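# Place the matching cover over the module on the yellow plate

## Task

Three covers stand in holders; pick the one whose width exceeds that of the module on the yellow base plate by roughly 20 mm. Set that cover onto the yellow plate so it sits over the module. Taking either of the other two covers out of its holder means failure. The thin cover walls flex even under gentle gripping, and a dent on any cover, unless barely visible, means failure. The result only counts if it holds by itself after the robot lets go.

## Robot and tools

Robot: two UR20-type six-joint arms, left_arm and right_arm, each carrying a Robotiq 2F-85 parallel gripper with a wrist camera. The name left or right does not refer to a side of any image. Base (URDF root) poses in the scene frame: left_arm at (-0.103, +0.729, 0) m, quat_wxyz (+0.996, 0, 0, +0.092); right_arm at (+0.038, -0.897, 0) m, quat_wxyz (+1.000, 0, 0, +0.030).

Scene frame: origin on the tabletop midway between the arms, +z up, +x outward across the table, left_arm sits toward +y. Gripper frame: fingers extend along its +z, pads close along its y. end_effector_position is the point between the pads when shut; closed fingertips sit about 19 mm past it, open ones about 6 mm. Closing pushes the tips roughly 13 mm farther out, so keep clearance above surfaces. A flat block about 9 cm long juts from the last joint's axis toward the gripper's +x and rotates with it.

execute_actions takes "actions", a list holding at most one item, plus optional "pictures" (boolean). An empty list only reports the state and includes camera images. An action item is {"rows": [...], "steps": n}: up to 15 rows, n from 4 to 15 (default 15), each step lasting 1/30 s. Row k is applied on step k; the final row repeats if steps outnumber rows. A wait item is {"steps": n} with n up to 300 and no rows; it returns after n steps counted from the previous result, reply time included. A refused call sends nothing.

Each row is one flat list of 18 numbers covering both arms, even if one stays still: left_arm's six joint targets, then its gripper position, force_limit, speed; then the same nine for right_arm. Joint numbers are absolute target angles in radians (same format as the Joint positions line), in order shoulder pan [-3.142, 3.142], shoulder lift [-6.283, 6.283], elbow [0.000, 3.142], wrist 1, wrist 2, wrist 3 (each [-6.283, 6.283]). Targets more than 0.010 rad beyond a range end, and farther out than the current angle, are refused; real ends may differ by 0.010 rad, and a target past one is clipped, signalled by "joint sent to its limit". Motion is smoothed (about 0.17 s lag) and speed-limited: per step the target is held within 0.394 rad of the measured angle for pan and lift, 0.493 for elbow, 0.69 for the wrists, and targets implying more than 100 mm of gripper travel are scaled back. Big moves may not be finished when the result arrives.

Gripper triple, each in [-1, 1]: position is absolute, +1 fully open (85 mm), pads touch near -0.8, -1 closes until blocked. force_limit per pad on a 40 mm object: about 20 N at -1, 128 N at 0, 235 N at +1. speed: roughly 20 mm/s at -1, 85 at 0, 150 at +1; faster closing adds up to about 5 N (speed 0) or 12 N (speed +1). To hold, send -1 and keep sending it; object_status 2 means closed onto something. Codes: 0 moving, 1 blocked while opening, 2 blocked while closing, 3 reached target or pads met. A changed position (by 0.01 or more) resets status to 0 and is the only way a new force or speed applies; to soften a grip, open first. To leave a gripper unchanged, repeat its last three numbers exactly. If a held item yields or slips, fingers re-close automatically, except after gripping at force_limit -1. position_measured counts: 3 open, ~78 = 60 mm, ~130 = 40 mm, ~180 = 20 mm, ~230 pads touching. For the thin-walled covers use a low force_limit and slow speed to avoid denting.

Results: state line per arm with end_effector_position (m), end_effector_quat_wxyz and velocities (m/s, rad/s), all in the scene frame; printed hand position can be off, more so when reaching far. Joint positions and Joint velocities lines per arm (rad, rad/s). Wrist force and Wrist torque per arm in the end effector's own axes, with a fixed offset (usually under 10 N), noise up to 3.7 N, saturation near 200 N; pressing on a surface shows force pointing back into the arm; "no reading" is normal at the start. "joint command not followed" means a clearance check altered or blocked joint targets on some steps. HELD marks steps where the row was not sent. The last 4 steps of each action run after the result, while you reply. Between calls arms keep heading to the last row's target until they settle or a step is HELD.

Faults: a joint torque reaching its load limit (pan and lift 642, elbow 376, each wrist 93 N m, held weight included) or any external force of 150 N stops that arm for 10 s and drops the rest of the call. Holding loads heats motors: MOTOR HOT appears from 70 °C, and at 85 °C brakes engage (OVER-TEMPERATURE FAULT) until cooled. Never let the arms collide or push hard on each other. Avoid drops, slips, slams and knocking anything off the table; loose items may occasionally get a brief nudge.

zoom_image: "camera" (cam_high 896x504, cam_low 896x504, cam_left_wrist 504x504, cam_right_wrist 504x504) and "region" [x0, y0, x1, y1] in that image's pixels, top-left origin, at most 504x504; returns an enlarged crop of the latest image. read_manual: optional "section" ("licences"); returns licence text only. finished_scene: "scene" number (1 or 2); ends that scene irreversibly, grades it, and gives the next task.

Each tool is called after "Emit:" as a command line: name --argument value for each argument, lists and objects as JSON in quotes; but a table of rows of numbers goes row by row, as --pt "numbers of a row", without its own name.

## Session

Emit:
execute_actions --actions '[]'

Scene clock: 0.00 s of 7600.00 s.
left_arm: end_effector_position=(+0.8060, +0.5611, +0.2080) position_measured=3 object_status=3 end_effector_quat_wxyz=(+0.691, -0.718, -0.017, +0.083) end_effector_velocity=(+0.001, +0.001, -0.000) end_effector_angular_velocity=(-0.000, -0.001, +0.001) | right_arm: end_effector_position=(+1.0967, -0.7812, +0.2904) position_measured=3 object_status=3 end_effector_quat_wxyz=(-0.018, +0.875, +0.251, -0.415) end_effector_velocity=(-0.000, -0.000, -0.000) end_effector_angular_velocity=(-0.000, +0.000, -0.000)
Joint positions: left_arm=[-0.861 -0.877  1.673 -0.839 -0.821  1.696] | right_arm=[-0.077 -0.908  1.301 -1.124 -1.761  2.651]
Joint velocities: left_arm=[ 0.001  0.    -0.001  0.     0.    -0.   ] | right_arm=[-0. -0.  0.  0. -0.  0.]
Motor temperatures (°C, as the motors report them): left_arm=[22 24 25 27 29 26] | right_arm=[21 22 22 29 28 26]
Wrist force (N, on the end effector, along its own x y z axes, offset not removed): no reading
Wrist torque (N m, same axes, about the end effector's origin, offset not removed): no reading

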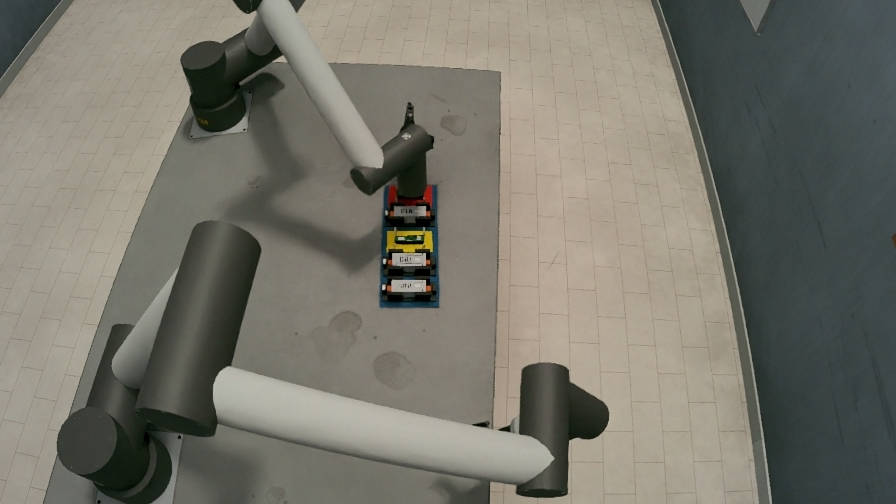

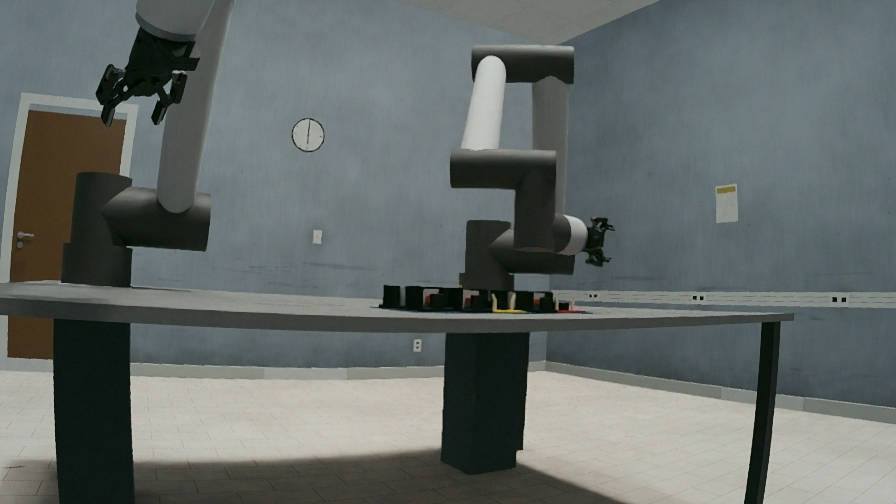

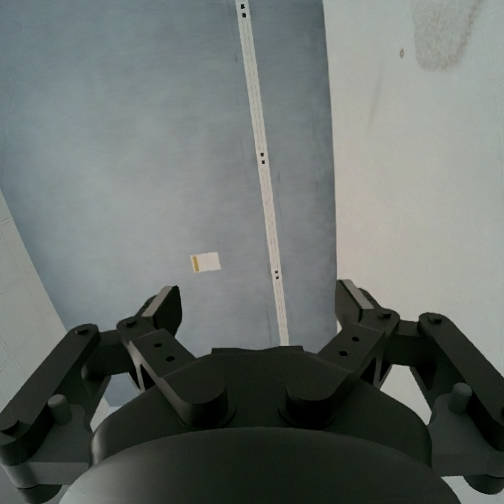

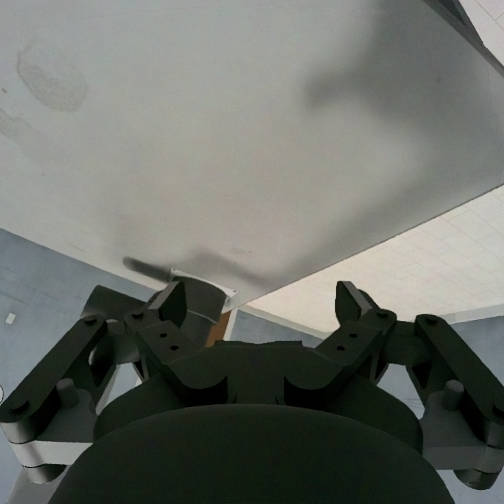

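Emit:
zoom_image --camera "cam_high" --region '[360, 175, 460, 315]'

Emit:
zoom_image --camera "cam_low" --region '[370, 270, 600, 330]'

Region (360, 175, 460, 315) of cam_high's 896x504 image, scaled by 3.600, with more detail than that image has; it fills the left 360 columns of this view, and the rest is white.

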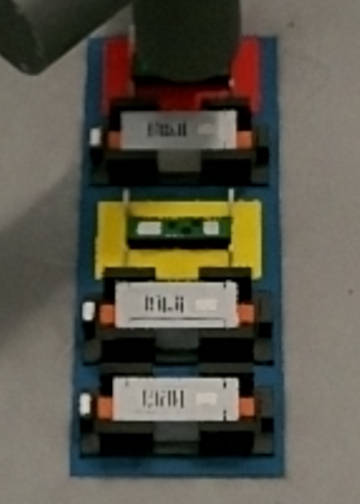

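Region (370, 270, 600, 330) of cam_low's 896x504 image, scaled by 2.191, with more detail than that image has; it fills the top 131 rows of this view, and the rest is white.

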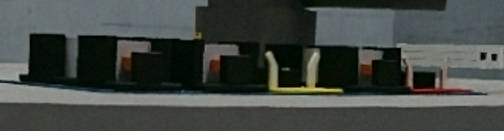

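Emit:
execute_actions --actions '[{"rows":[[-0.861,-1.1428,1.68,-1.0,-0.821,1.696,1,-1,0,-0.077,-0.908,1.301,-1.124,-1.761,2.651,1,-1,0]],"steps":12}]'

Emit:
execute_actions --actions '[{"rows":[[-1.0376,-1.1428,1.6802,-2.108,-1.5708,2.288,1,-1,0,-0.077,-0.908,1.301,-1.124,-1.761,2.651,1,-1,0]]}]'

Emit:
execute_actions --actions '[{"steps":40}]' --pictures true

Scene clock: 1.07 s of 7600.00 s.
left_arm: end_effector_position=(+0.8173, +0.5522, +0.3271) position_measured=3 object_status=3 end_effector_quat_wxyz=(-0.618, +0.782, +0.087, -0.004) end_effector_velocity=(+0.012, -0.010, +0.617) end_effector_angular_velocity=(-0.818, -1.019, +0.001) | right_arm: end_effector_position=(+1.0966, -0.7807, +0.2904) position_measured=3 object_status=3 end_effector_quat_wxyz=(-0.018, +0.875, +0.251, -0.415) end_effector_velocity=(-0.000, +0.001, +0.000) end_effector_angular_velocity=(+0.001, -0.000, -0.001)
Joint positions: left_arm=[-0.861 -1.054  1.678 -0.954 -0.821  1.696] | right_arm=[-0.077 -0.908  1.301 -1.124 -1.761  2.651]
Joint velocities: left_arm=[ 0.    -0.862  0.021 -0.466 -0.001  0.   ] | right_arm=[ 0.    -0.    -0.     0.     0.001  0.   ]
Motor temperatures (°C, as the motors report them): left_arm=[22 24 25 27 29 26] | right_arm=[21 22 22 29 28 26]
Wrist force (N, on the end effector, along its own x y z axes, offset not removed): left_arm=[-1.4 1.4 3.8] | right_arm=[0.8 3.3 -0.8]
Wrist torque (N m, same axes, about the end effector's origin, offset not removed): left_arm=[-0.17 0.54 0.02] | right_arm=[0.91 0.24 0.49]
Steps of this call (steps 1 to 24: nothing new was sent; steps 25 to 32: the first 8 steps of this action). Readings (joint positions | what the end effector reports):
25: left_arm=[-0.861 -0.877 1.673 -0.839 -0.821 1.696] | right_arm=[-0.077 -0.908 1.301 -1.124 -1.761 2.651] | left_arm position_measured=3 object_status=3 | right_arm position_measured=3 object_status=3
26: left_arm=[-0.861 -0.884 1.674 -0.848 -0.821 1.696] | right_arm=[-0.077 -0.908 1.301 -1.124 -1.761 2.651] | left_arm position_measured=3 object_status=3 | right_arm position_measured=3 object_status=3
28: left_arm=[-0.861 -0.932 1.676 -0.888 -0.821 1.696] | right_arm=[-0.077 -0.908 1.301 -1.124 -1.761 2.651] | left_arm position_measured=3 object_status=3 | right_arm position_measured=3 object_status=3
32: the state above

Scene clock: 1.57 s of 7600.00 s.
left_arm: end_effector_position=(+0.7734, +0.3598, +0.3018) position_measured=3 object_status=3 end_effector_quat_wxyz=(-0.400, +0.909, +0.111, -0.044) end_effector_velocity=(-0.024, -0.651, -0.215) end_effector_angular_velocity=(-1.534, +0.041, -0.073) | right_arm: end_effector_position=(+1.0965, -0.7806, +0.2903) position_measured=3 object_status=3 end_effector_quat_wxyz=(-0.018, +0.875, +0.251, -0.415) end_effector_velocity=(+0.000, -0.000, -0.000) end_effector_angular_velocity=(+0.000, +0.000, +0.000)
Joint positions: left_arm=[-0.95  -1.139  1.68  -1.37  -1.158  1.973] | right_arm=[-0.077 -0.908  1.301 -1.124 -1.761  2.651]
Joint velocities: left_arm=[-0.214 -0.01  -0.    -1.313 -0.933  0.724] | right_arm=[-0.     0.001 -0.    -0.    -0.    -0.   ]
Motor temperatures (°C, as the motors report them): left_arm=[22 24 25 27 29 26] | right_arm=[21 22 22 29 28 26]
Wrist force (N, on the end effector, along its own x y z axes, offset not removed): left_arm=[0.4 -1.6 6.0] | right_arm=[-0.4 0.9 -4.5]
Wrist torque (N m, same axes, about the end effector's origin, offset not removed): left_arm=[-0.53 0.12 -0.12] | right_arm=[0.32 0.47 0.44]
Steps of this call (steps 1 to 4: the last 4 steps of your previous action; steps 5 to 15: the first 11 steps of this action). Readings (joint positions | what the end effector reports):
5: left_arm=[-0.861 -1.133 1.680 -0.995 -0.821 1.696] | right_arm=[-0.077 -0.908 1.301 -1.124 -1.761 2.651] | left_arm position_measured=3 object_status=3 | right_arm position_measured=3 object_status=3
6: left_arm=[-0.868 -1.135 1.680 -1.006 -0.830 1.705] | right_arm=[-0.077 -0.908 1.301 -1.124 -1.761 2.651] | left_arm position_measured=3 object_status=3 | right_arm position_measured=3 object_status=3
8: left_arm=[-0.891 -1.136 1.680 -1.078 -0.902 1.770] | right_arm=[-0.077 -0.908 1.301 -1.124 -1.761 2.651] | left_arm position_measured=3 object_status=3 | right_arm position_measured=3 object_status=3
12: left_arm=[-0.927 -1.138 1.680 -1.241 -1.057 1.894] | right_arm=[-0.077 -0.908 1.301 -1.124 -1.761 2.651] | left_arm position_measured=3 object_status=3 | right_arm position_measured=3 object_status=3
15: the state above

Scene clock: 2.90 s of 7600.00 s.
left_arm: end_effector_position=(+0.8007, +0.0006, +0.3000) position_measured=3 object_status=3 end_effector_quat_wxyz=(-0.000, +1.000, +0.001, -0.000) end_effector_velocity=(+0.000, +0.001, -0.001) end_effector_angular_velocity=(+0.001, +0.000, +0.000) | right_arm: end_effector_position=(+1.0965, -0.7806, +0.2903) position_measured=3 object_status=3 end_effector_quat_wxyz=(-0.018, +0.875, +0.251, -0.415) end_effector_velocity=(-0.000, +0.000, +0.000) end_effector_angular_velocity=(+0.000, -0.000, -0.000)
Joint positions: left_arm=[-1.038 -1.143  1.68  -2.108 -1.571  2.288] | right_arm=[-0.077 -0.908  1.301 -1.124 -1.761  2.651]
Joint velocities: left_arm=[ 0.001  0.     0.001 -0.     0.     0.001] | right_arm=[ 0. -0.  0. -0.  0. -0.]
Motor temperatures (°C, as the motors report them): left_arm=[22 24 25 27 29 26] | right_arm=[21 22 22 29 28 26]
Wrist force (N, on the end effector, along its own x y z axes, offset not removed): left_arm=[-2.0 -0.4 1.6] | right_arm=[-3.2 2.7 -5.6]
Wrist torque (N m, same axes, about the end effector's origin, offset not removed): left_arm=[-0.35 0.62 -0.10] | right_arm=[0.90 0.96 0.61]
Kept back: nothing.
Steps of this call (steps 1 to 4: the last 4 steps of your previous action; steps 5 to 40: the robot went on to your last target). Readings (joint positions | what the end effector reports):
1: left_arm=[-0.957 -1.140 1.680 -1.415 -1.189 1.997] | right_arm=[-0.077 -0.908 1.301 -1.124 -1.761 2.651] | left_arm position_measured=3 object_status=3 | right_arm position_measured=3 object_status=3
2: left_arm=[-0.963 -1.140 1.680 -1.461 -1.218 2.019] | right_arm=[-0.077 -0.908 1.301 -1.124 -1.761 2.651] | left_arm position_measured=3 object_status=3 | right_arm position_measured=3 object_status=3
4: left_arm=[-0.975 -1.140 1.680 -1.555 -1.273 2.062] | right_arm=[-0.077 -0.908 1.301 -1.124 -1.761 2.651] | left_arm position_measured=3 object_status=3 | right_arm position_measured=3 object_status=3
8: left_arm=[-0.998 -1.141 1.680 -1.741 -1.378 2.143] | right_arm=[-0.077 -0.908 1.301 -1.124 -1.761 2.651] | left_arm position_measured=3 object_status=3 | right_arm position_measured=3 object_status=3
40: the state above

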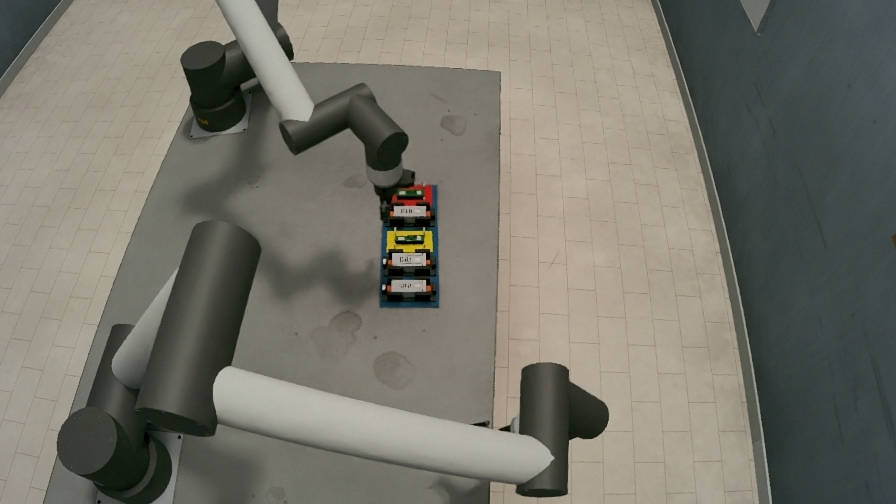

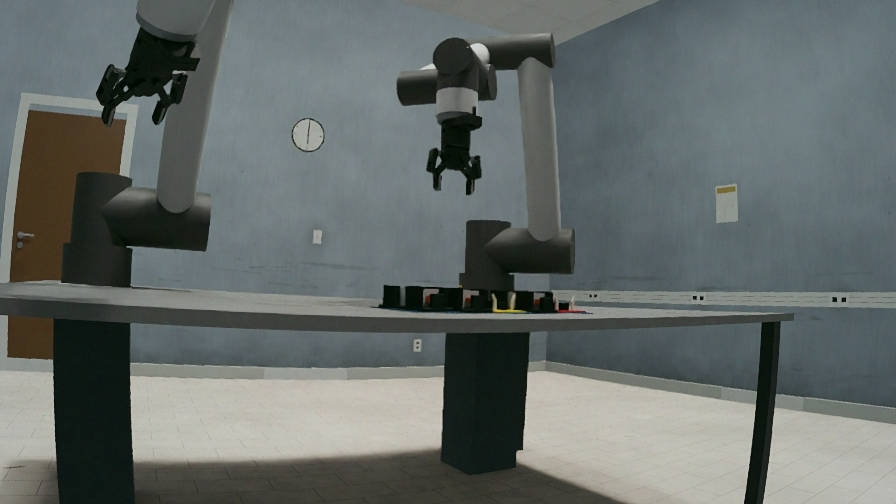

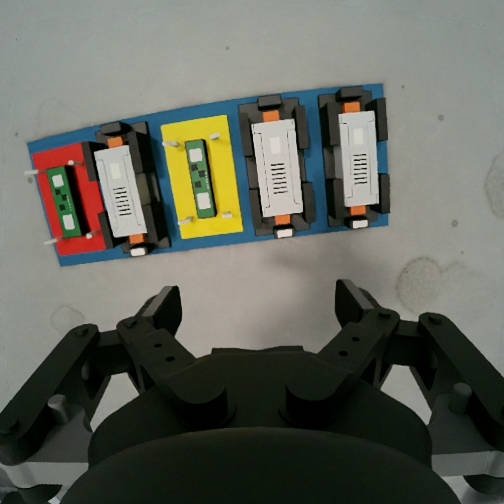

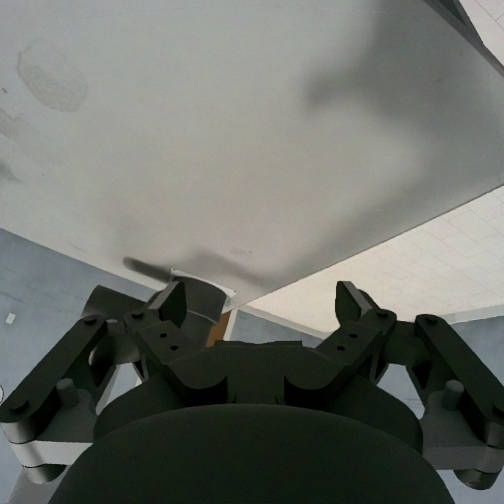

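Emit:
zoom_image --camera "cam_left_wrist" --region '[20, 80, 250, 270]'

Emit:
zoom_image --camera "cam_left_wrist" --region '[220, 70, 410, 250]'

Region (20, 80, 250, 270) of cam_left_wrist's 504x504 image, scaled by 2.191, with more detail than that image has; it fills the top 416 rows of this view, and the rest is white.

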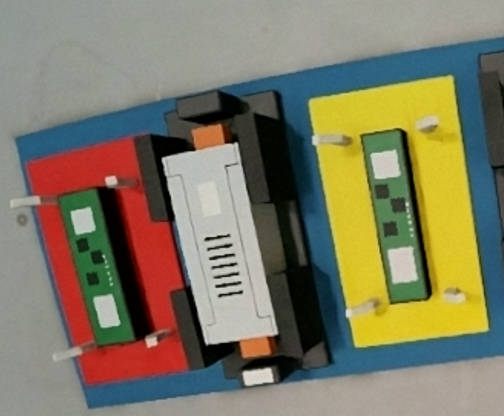

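Region (220, 70, 410, 250) of cam_left_wrist's 504x504 image, scaled by 2.653, with more detail than that image has; it fills the top 477 rows of this view, and the rest is white.

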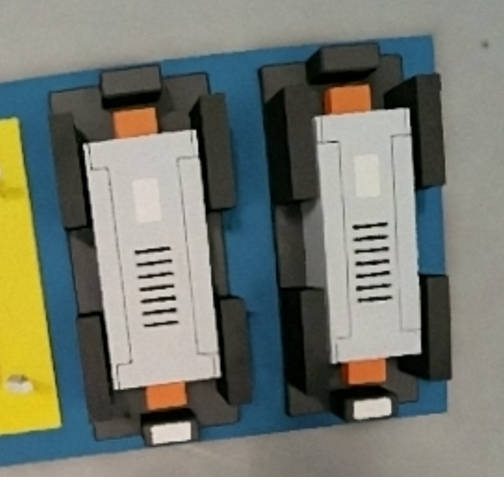

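Emit:
execute_actions --actions '[{"rows":[[-1.0685,-0.9056,1.5317,-2.1969,-1.5708,2.167,1,-1,0,-0.077,-0.908,1.301,-1.124,-1.761,2.651,1,-1,0]]}]'

Emit:
execute_actions --actions '[{"steps":20}]' --pictures true

Scene clock: 4.03 s of 7600.00 s.
left_arm: end_effector_position=(+0.8605, -0.1225, +0.1587) position_measured=3 object_status=3 end_effector_quat_wxyz=(+0.001, +0.999, +0.041, +0.000) end_effector_velocity=(+0.071, -0.160, -0.261) end_effector_angular_velocity=(+0.024, +0.020, +0.115) | right_arm: end_effector_position=(+1.0965, -0.7806, +0.2903) position_measured=3 object_status=3 end_effector_quat_wxyz=(-0.018, +0.875, +0.251, -0.415) end_effector_velocity=(+0.000, +0.000, +0.000) end_effector_angular_velocity=(-0.000, -0.000, +0.000)
Joint positions: left_arm=[-1.066 -0.93   1.546 -2.189 -1.571  2.178] | right_arm=[-0.077 -0.908  1.301 -1.124 -1.761  2.651]
Joint velocities: left_arm=[-0.037  0.334 -0.193 -0.111  0.    -0.152] | right_arm=[ 0. -0. -0. -0.  0.  0.]
Motor temperatures (°C, as the motors report them): left_arm=[22 24 25 27 29 26] | right_arm=[21 22 22 29 28 26]
Wrist force (N, on the end effector, along its own x y z axes, offset not removed): left_arm=[-0.4 0.6 16.3] | right_arm=[-4.2 2.4 -1.9]
Wrist torque (N m, same axes, about the end effector's origin, offset not removed): left_arm=[-0.23 0.41 -0.20] | right_arm=[0.62 1.10 0.54]
Steps of this call (steps 1 to 15: the robot went on to your last target; steps 16 to 23: nothing new was sent; steps 24 to 34: the first 11 steps of this action). Readings (joint positions | what the end effector reports):
24: left_arm=[-1.038 -1.143 1.680 -2.108 -1.571 2.288] | right_arm=[-0.077 -0.908 1.301 -1.124 -1.761 2.651] | left_arm position_measured=3 object_status=3 | right_arm position_measured=3 object_status=3
25: left_arm=[-1.040 -1.134 1.672 -2.115 -1.571 2.280] | right_arm=[-0.077 -0.908 1.301 -1.124 -1.761 2.651] | left_arm position_measured=3 object_status=3 | right_arm position_measured=3 object_status=3
27: left_arm=[-1.047 -1.084 1.638 -2.135 -1.571 2.253] | right_arm=[-0.077 -0.908 1.301 -1.124 -1.761 2.651] | left_arm position_measured=3 object_status=3 | right_arm position_measured=3 object_status=3
31: left_arm=[-1.059 -0.987 1.580 -2.169 -1.571 2.205] | right_arm=[-0.077 -0.908 1.301 -1.124 -1.761 2.651] | left_arm position_measured=3 object_status=3 | right_arm position_measured=3 object_status=3
34: the state above

Scene clock: 4.70 s of 7600.00 s.
left_arm: end_effector_position=(+0.8659, -0.1343, +0.1401) position_measured=3 object_status=3 end_effector_quat_wxyz=(+0.000, +0.999, +0.046, +0.000) end_effector_velocity=(+0.000, -0.001, +0.000) end_effector_angular_velocity=(-0.001, -0.000, -0.000) | right_arm: end_effector_position=(+1.0965, -0.7806, +0.2903) position_measured=3 object_status=3 end_effector_quat_wxyz=(-0.018, +0.875, +0.251, -0.415) end_effector_velocity=(+0.000, +0.000, +0.000) end_effector_angular_velocity=(-0.000, -0.000, +0.000)
Joint positions: left_arm=[-1.068 -0.906  1.532 -2.197 -1.571  2.167] | right_arm=[-0.077 -0.908  1.301 -1.124 -1.761  2.651]
Joint velocities: left_arm=[-0.     0.    -0.001  0.    -0.     0.   ] | right_arm=[ 0.  0. -0.  0. -0.  0.]
Motor temperatures (°C, as the motors report them): left_arm=[22 24 25 27 29 26] | right_arm=[21 22 22 29 28 26]
Wrist force (N, on the end effector, along its own x y z axes, offset not removed): left_arm=[-0.5 -0.3 2.9] | right_arm=[-2.1 3.1 -3.0]
Wrist torque (N m, same axes, about the end effector's origin, offset not removed): left_arm=[-0.35 0.26 -0.09] | right_arm=[0.71 0.80 0.34]
Kept back: nothing.
Steps of this call (steps 1 to 4: the last 4 steps of your previous action; steps 5 to 20: the robot went on to your last target). Readings (joint positions | what the end effector reports):
1: left_arm=[-1.067 -0.921 1.541 -2.192 -1.571 2.174] | right_arm=[-0.077 -0.908 1.301 -1.124 -1.761 2.651] | left_arm position_measured=3 object_status=3 | right_arm position_measured=3 object_status=3
2: left_arm=[-1.067 -0.915 1.538 -2.193 -1.571 2.172] | right_arm=[-0.077 -0.908 1.301 -1.124 -1.761 2.651] | left_arm position_measured=3 object_status=3 | right_arm position_measured=3 object_status=3
4: left_arm=[-1.068 -0.909 1.534 -2.196 -1.571 2.169] | right_arm=[-0.077 -0.908 1.301 -1.124 -1.761 2.651] | left_arm position_measured=3 object_status=3 | right_arm position_measured=3 object_status=3
8: left_arm=[-1.068 -0.906 1.532 -2.197 -1.571 2.167] | right_arm=[-0.077 -0.908 1.301 -1.124 -1.761 2.651] | left_arm position_measured=3 object_status=3 | right_arm position_measured=3 object_status=3
20: the state above

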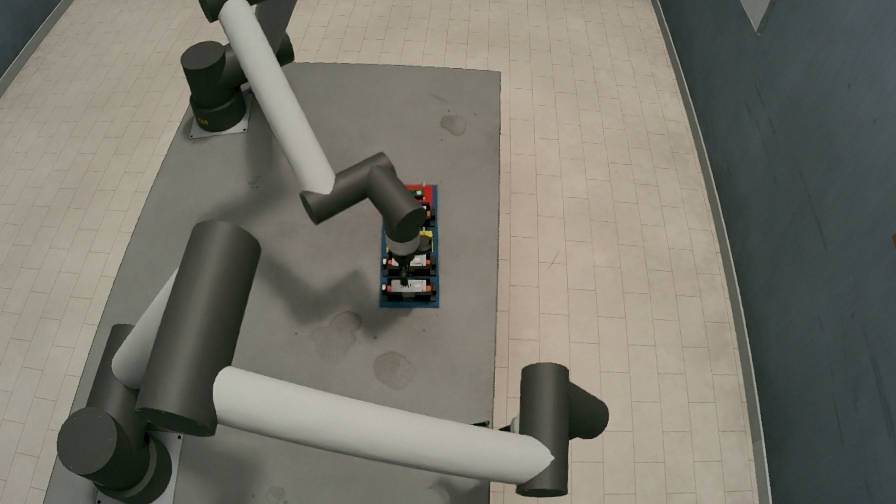

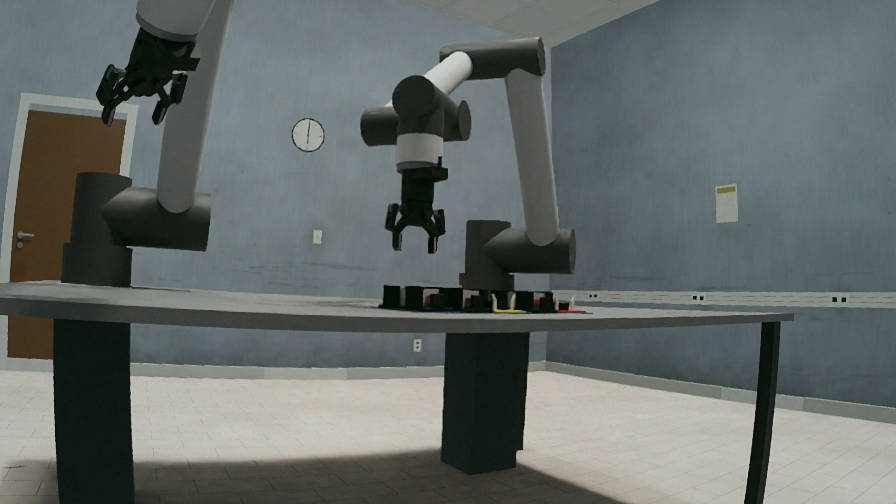

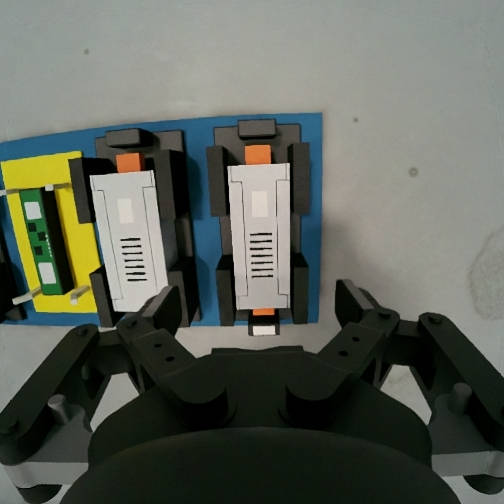

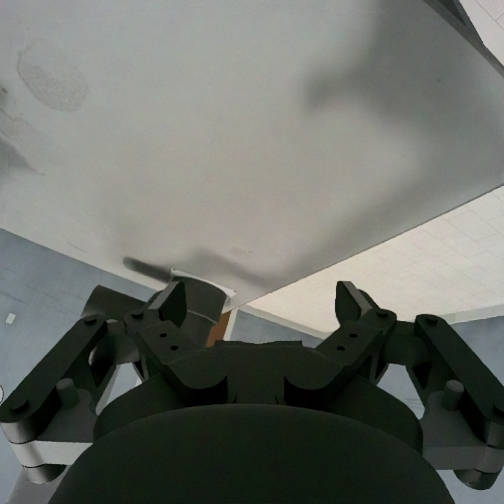

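Emit:
execute_actions --actions '[{"rows":[[-0.8893,-1.1017,1.8918,-2.3609,-1.5708,2.3466,1,-1,0,-0.077,-0.908,1.301,-1.124,-1.761,2.651,1,-1,0]]}]'

Emit:
execute_actions --actions '[{"steps":25}]' --pictures true

Scene clock: 5.33 s of 7600.00 s.
left_arm: end_effector_position=(+0.8635, +0.0804, +0.1464) position_measured=3 object_status=3 end_effector_quat_wxyz=(+0.003, +0.999, +0.046, +0.003) end_effector_velocity=(-0.100, +0.659, -0.011) end_effector_angular_velocity=(+0.010, +0.007, +0.000) | right_arm: end_effector_position=(+1.0965, -0.7806, +0.2903) position_measured=3 object_status=3 end_effector_quat_wxyz=(-0.018, +0.875, +0.251, -0.415) end_effector_velocity=(-0.000, -0.000, +0.000) end_effector_angular_velocity=(-0.000, +0.001, +0.000)
Joint positions: left_arm=[-0.95  -1.035  1.763 -2.306 -1.571  2.286] | right_arm=[-0.077 -0.908  1.301 -1.124 -1.761  2.651]
Joint velocities: left_arm=[ 0.355 -0.393  0.726 -0.322 -0.     0.355] | right_arm=[ 0.     0.    -0.     0.001 -0.    -0.   ]
Motor temperatures (°C, as the motors report them): left_arm=[22 24 25 27 29 26] | right_arm=[21 22 22 29 28 26]
Wrist force (N, on the end effector, along its own x y z axes, offset not removed): left_arm=[2.6 -1.2 6.4] | right_arm=[0.6 -2.8 0.6]
Wrist torque (N m, same axes, about the end effector's origin, offset not removed): left_arm=[-0.46 -0.21 -0.11] | right_arm=[-0.25 0.14 0.57]
Steps of this call (steps 1 to 8: the robot went on to your last target; steps 9 to 19: the first 11 steps of this action). Readings (joint positions | what the end effector reports):
9: left_arm=[-1.068 -0.906 1.532 -2.197 -1.571 2.167] | right_arm=[-0.077 -0.908 1.301 -1.124 -1.761 2.651] | left_arm position_measured=3 object_status=3 | right_arm position_measured=3 object_status=3
10: left_arm=[-1.061 -0.913 1.541 -2.205 -1.571 2.175] | right_arm=[-0.077 -0.908 1.301 -1.124 -1.761 2.651] | left_arm position_measured=3 object_status=3 | right_arm position_measured=3 object_status=3
12: left_arm=[-1.034 -0.942 1.591 -2.229 -1.571 2.201] | right_arm=[-0.077 -0.908 1.301 -1.124 -1.761 2.651] | left_arm position_measured=3 object_status=3 | right_arm position_measured=3 object_status=3
16: left_arm=[-0.986 -0.995 1.689 -2.273 -1.571 2.250] | right_arm=[-0.077 -0.908 1.301 -1.124 -1.761 2.651] | left_arm position_measured=3 object_status=3 | right_arm position_measured=3 object_status=3
19: the state above

Scene clock: 6.17 s of 7600.00 s.
left_arm: end_effector_position=(+0.8366, +0.1946, +0.1400) position_measured=3 object_status=3 end_effector_quat_wxyz=(-0.000, +0.999, +0.045, -0.000) end_effector_velocity=(+0.000, -0.000, +0.001) end_effector_angular_velocity=(-0.000, -0.000, +0.001) | right_arm: end_effector_position=(+1.0965, -0.7806, +0.2903) position_measured=3 object_status=3 end_effector_quat_wxyz=(-0.018, +0.875, +0.251, -0.415) end_effector_velocity=(+0.000, -0.000, +0.000) end_effector_angular_velocity=(-0.000, -0.000, -0.000)
Joint positions: left_arm=[-0.889 -1.102  1.892 -2.361 -1.571  2.347] | right_arm=[-0.077 -0.908  1.301 -1.124 -1.761  2.651]
Joint velocities: left_arm=[ 0.    -0.    -0.    -0.    -0.    -0.001] | right_arm=[-0.  0. -0. -0. -0.  0.]
Motor temperatures (°C, as the motors report them): left_arm=[22 24 25 27 29 26] | right_arm=[21 22 22 29 28 26]
Wrist force (N, on the end effector, along its own x y z axes, offset not removed): left_arm=[-2.7 -0.6 3.9] | right_arm=[-2.3 1.0 -0.5]
Wrist torque (N m, same axes, about the end effector's origin, offset not removed): left_arm=[-0.32 0.81 -0.01] | right_arm=[0.45 0.70 0.48]
Kept back: nothing.
Steps of this call (steps 1 to 4: the last 4 steps of your previous action; steps 5 to 25: the robot went on to your last target). Readings (joint positions | what the end effector reports):
1: left_arm=[-0.938 -1.048 1.787 -2.317 -1.571 2.298] | right_arm=[-0.077 -0.908 1.301 -1.124 -1.761 2.651] | left_arm position_measured=3 object_status=3 | right_arm position_measured=3 object_status=3
2: left_arm=[-0.926 -1.061 1.811 -2.328 -1.571 2.310] | right_arm=[-0.077 -0.908 1.301 -1.124 -1.761 2.651] | left_arm position_measured=3 object_status=3 | right_arm position_measured=3 object_status=3
4: left_arm=[-0.906 -1.083 1.855 -2.346 -1.571 2.330] | right_arm=[-0.077 -0.908 1.301 -1.124 -1.761 2.651] | left_arm position_measured=3 object_status=3 | right_arm position_measured=3 object_status=3
8: left_arm=[-0.892 -1.099 1.885 -2.358 -1.571 2.344] | right_arm=[-0.077 -0.908 1.301 -1.124 -1.761 2.651] | left_arm position_measured=3 object_status=3 | right_arm position_measured=3 object_status=3
25: the state above

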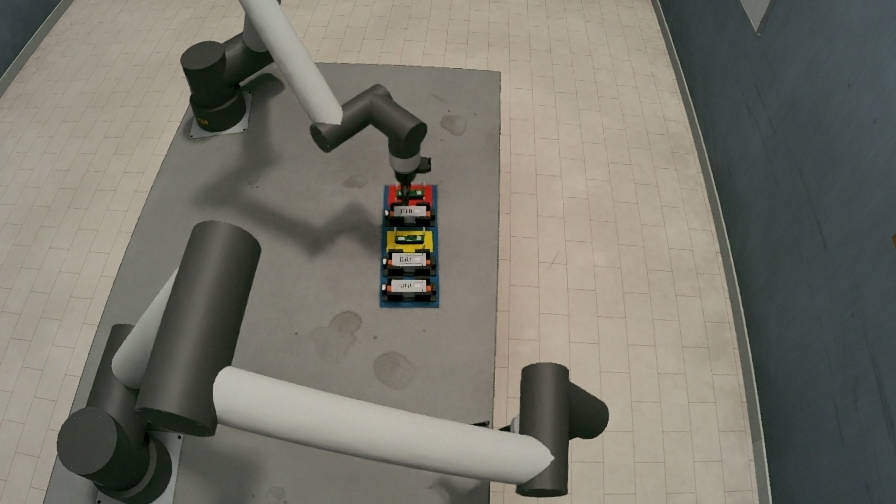

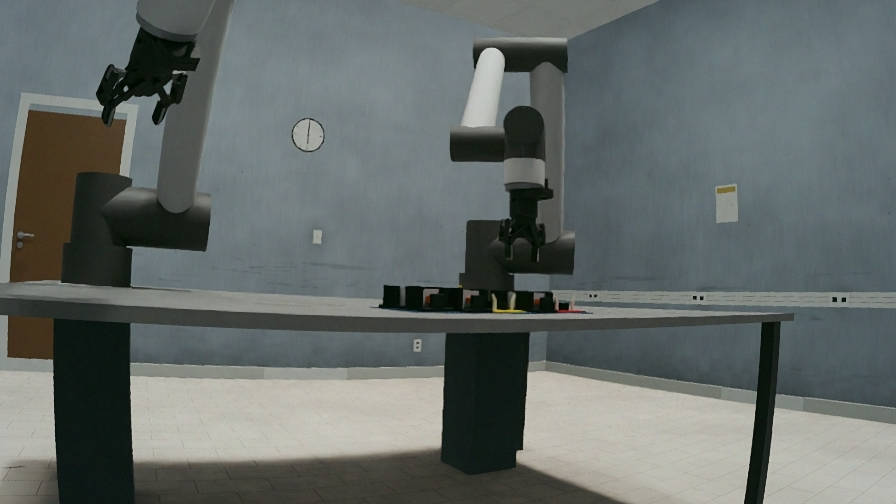

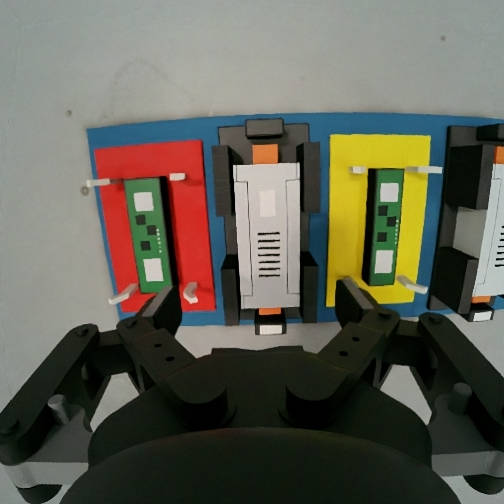

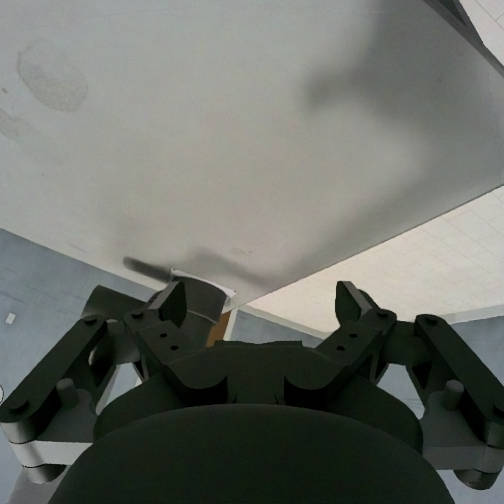

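Emit:
execute_actions --actions '[{"rows":[[-0.9601,-1.0412,1.7837,-2.3133,-1.5708,2.2758,1,-1,0,-0.077,-0.908,1.301,-1.124,-1.761,2.651,1,-1,0]]}]'

Emit:
execute_actions --actions '[{"steps":12}]' --pictures true

Emit:
zoom_image --camera "cam_left_wrist" --region '[180, 110, 432, 350]'

Scene clock: 6.70 s of 7600.00 s.
left_arm: end_effector_position=(+0.8461, +0.0832, +0.1399) position_measured=3 object_status=3 end_effector_quat_wxyz=(-0.000, +0.999, +0.045, -0.000) end_effector_velocity=(+0.004, -0.032, +0.002) end_effector_angular_velocity=(-0.002, -0.002, +0.002) | right_arm: end_effector_position=(+1.0965, -0.7806, +0.2903) position_measured=3 object_status=3 end_effector_quat_wxyz=(-0.018, +0.875, +0.251, -0.415) end_effector_velocity=(+0.000, +0.000, +0.000) end_effector_angular_velocity=(+0.000, -0.001, +0.000)
Joint positions: left_arm=[-0.959 -1.042  1.786 -2.314 -1.571  2.277] | right_arm=[-0.077 -0.908  1.301 -1.124 -1.761  2.651]
Joint velocities: left_arm=[-0.018  0.017 -0.033  0.013 -0.    -0.02 ] | right_arm=[ 0.  0. -0. -0.  0. -0.]
Motor temperatures (°C, as the motors report them): left_arm=[22 24 25 27 29 26] | right_arm=[21 22 22 29 28 26]
Wrist force (N, on the end effector, along its own x y z axes, offset not removed): left_arm=[-3.7 1.5 5.0] | right_arm=[-4.9 3.0 -1.4]
Wrist torque (N m, same axes, about the end effector's origin, offset not removed): left_arm=[0.03 0.94 -0.07] | right_arm=[0.77 1.27 0.51]
Steps of this call (steps 1 to 5: the robot went on to your last target; steps 6 to 16: the first 11 steps of this action). Readings (joint positions | what the end effector reports):
6: left_arm=[-0.890 -1.101 1.892 -2.361 -1.571 2.346] | right_arm=[-0.077 -0.908 1.301 -1.124 -1.761 2.651] | left_arm position_measured=3 object_status=3 | right_arm position_measured=3 object_status=3
7: left_arm=[-0.897 -1.094 1.883 -2.354 -1.571 2.338] | right_arm=[-0.077 -0.908 1.301 -1.124 -1.761 2.651] | left_arm position_measured=3 object_status=3 | right_arm position_measured=3 object_status=3
9: left_arm=[-0.927 -1.069 1.838 -2.334 -1.571 2.308] | right_arm=[-0.077 -0.908 1.301 -1.124 -1.761 2.651] | left_arm position_measured=3 object_status=3 | right_arm position_measured=3 object_status=3
13: left_arm=[-0.955 -1.046 1.793 -2.317 -1.571 2.282] | right_arm=[-0.077 -0.908 1.301 -1.124 -1.761 2.651] | left_arm position_measured=3 object_status=3 | right_arm position_measured=3 object_status=3
16: the state above

Scene clock: 7.10 s of 7600.00 s.
left_arm: end_effector_position=(+0.8463, +0.0807, +0.1401) position_measured=3 object_status=3 end_effector_quat_wxyz=(+0.000, +0.999, +0.045, +0.000) end_effector_velocity=(-0.000, -0.000, -0.000) end_effector_angular_velocity=(+0.001, -0.000, -0.002) | right_arm: end_effector_position=(+1.0965, -0.7806, +0.2903) position_measured=3 object_status=3 end_effector_quat_wxyz=(-0.018, +0.875, +0.251, -0.415) end_effector_velocity=(-0.000, +0.000, +0.000) end_effector_angular_velocity=(-0.000, +0.000, +0.001)
Joint positions: left_arm=[-0.96  -1.041  1.784 -2.313 -1.571  2.276] | right_arm=[-0.077 -0.908  1.301 -1.124 -1.761  2.651]
Joint velocities: left_arm=[-0.001  0.    -0.    -0.     0.001  0.002] | right_arm=[ 0.001 -0.    -0.     0.001 -0.     0.   ]
Motor temperatures (°C, as the motors report them): left_arm=[22 24 25 27 29 26] | right_arm=[21 22 22 29 28 26]
Wrist force (N, on the end effector, along its own x y z axes, offset not removed): left_arm=[1.0 -3.3 5.9] | right_arm=[-2.1 -1.1 0.7]
Wrist torque (N m, same axes, about the end effector's origin, offset not removed): left_arm=[-0.82 0.00 -0.19] | right_arm=[0.04 0.71 0.48]
Kept back: nothing.
Steps of this call (steps 1 to 4: the last 4 steps of your previous action; steps 5 to 12: the robot went on to your last target). Readings (joint positions | what the end effector reports):
1: left_arm=[-0.959 -1.042 1.785 -2.314 -1.571 2.277] | right_arm=[-0.077 -0.908 1.301 -1.124 -1.761 2.651] | left_arm position_measured=3 object_status=3 | right_arm position_measured=3 object_status=3
2: left_arm=[-0.959 -1.042 1.785 -2.314 -1.571 2.276] | right_arm=[-0.077 -0.908 1.301 -1.124 -1.761 2.651] | left_arm position_measured=3 object_status=3 | right_arm position_measured=3 object_status=3
4: left_arm=[-0.960 -1.041 1.784 -2.313 -1.571 2.276] | right_arm=[-0.077 -0.908 1.301 -1.124 -1.761 2.651] | left_arm position_measured=3 object_status=3 | right_arm position_measured=3 object_status=3
8: left_arm=[-0.960 -1.041 1.784 -2.313 -1.571 2.276] | right_arm=[-0.077 -0.908 1.301 -1.124 -1.761 2.651] | left_arm position_measured=3 object_status=3 | right_arm position_measured=3 object_status=3
12: the state above

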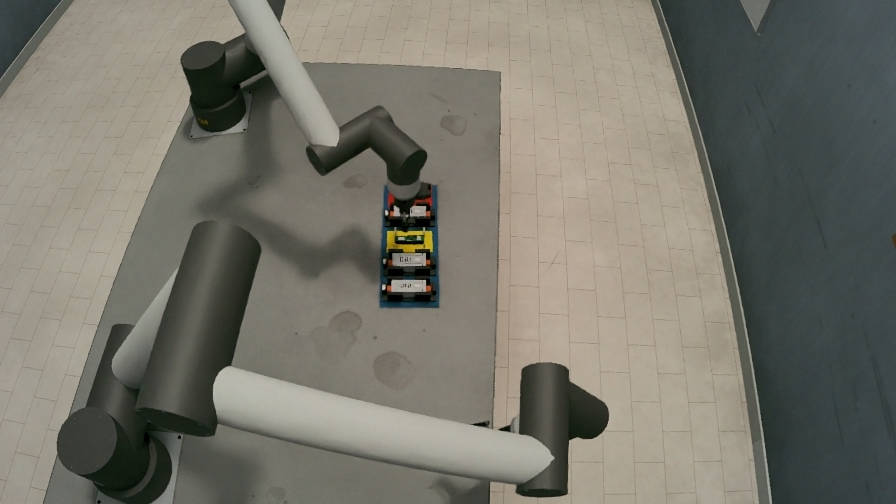

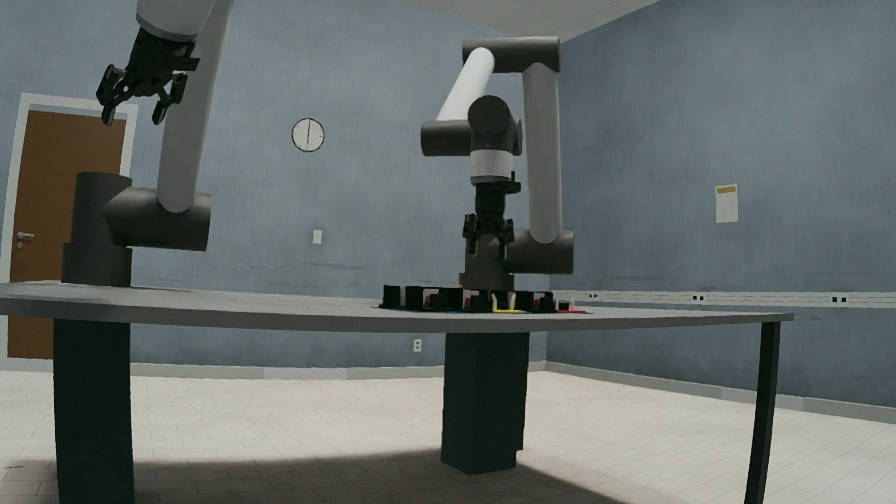

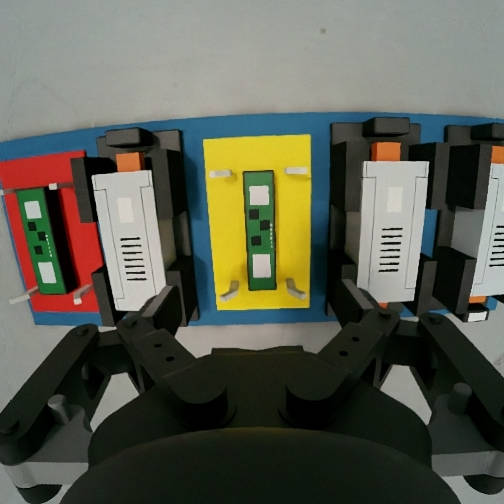

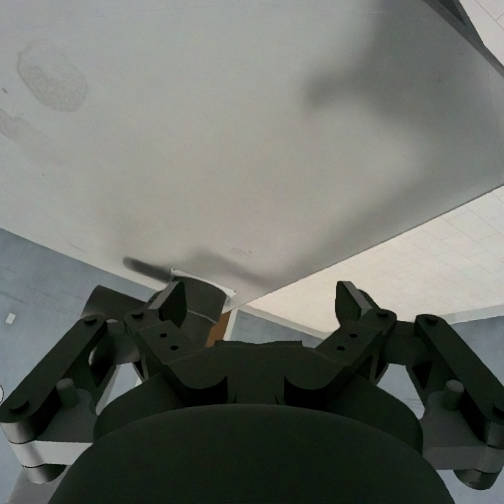

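Region (180, 110, 432, 350) of cam_left_wrist's 504x504 image, scaled by 2.000, with more detail than that image has; it fills the top 480 rows of this view, and the rest is white.

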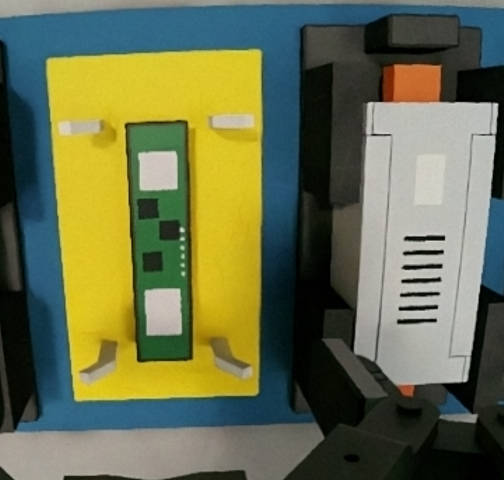

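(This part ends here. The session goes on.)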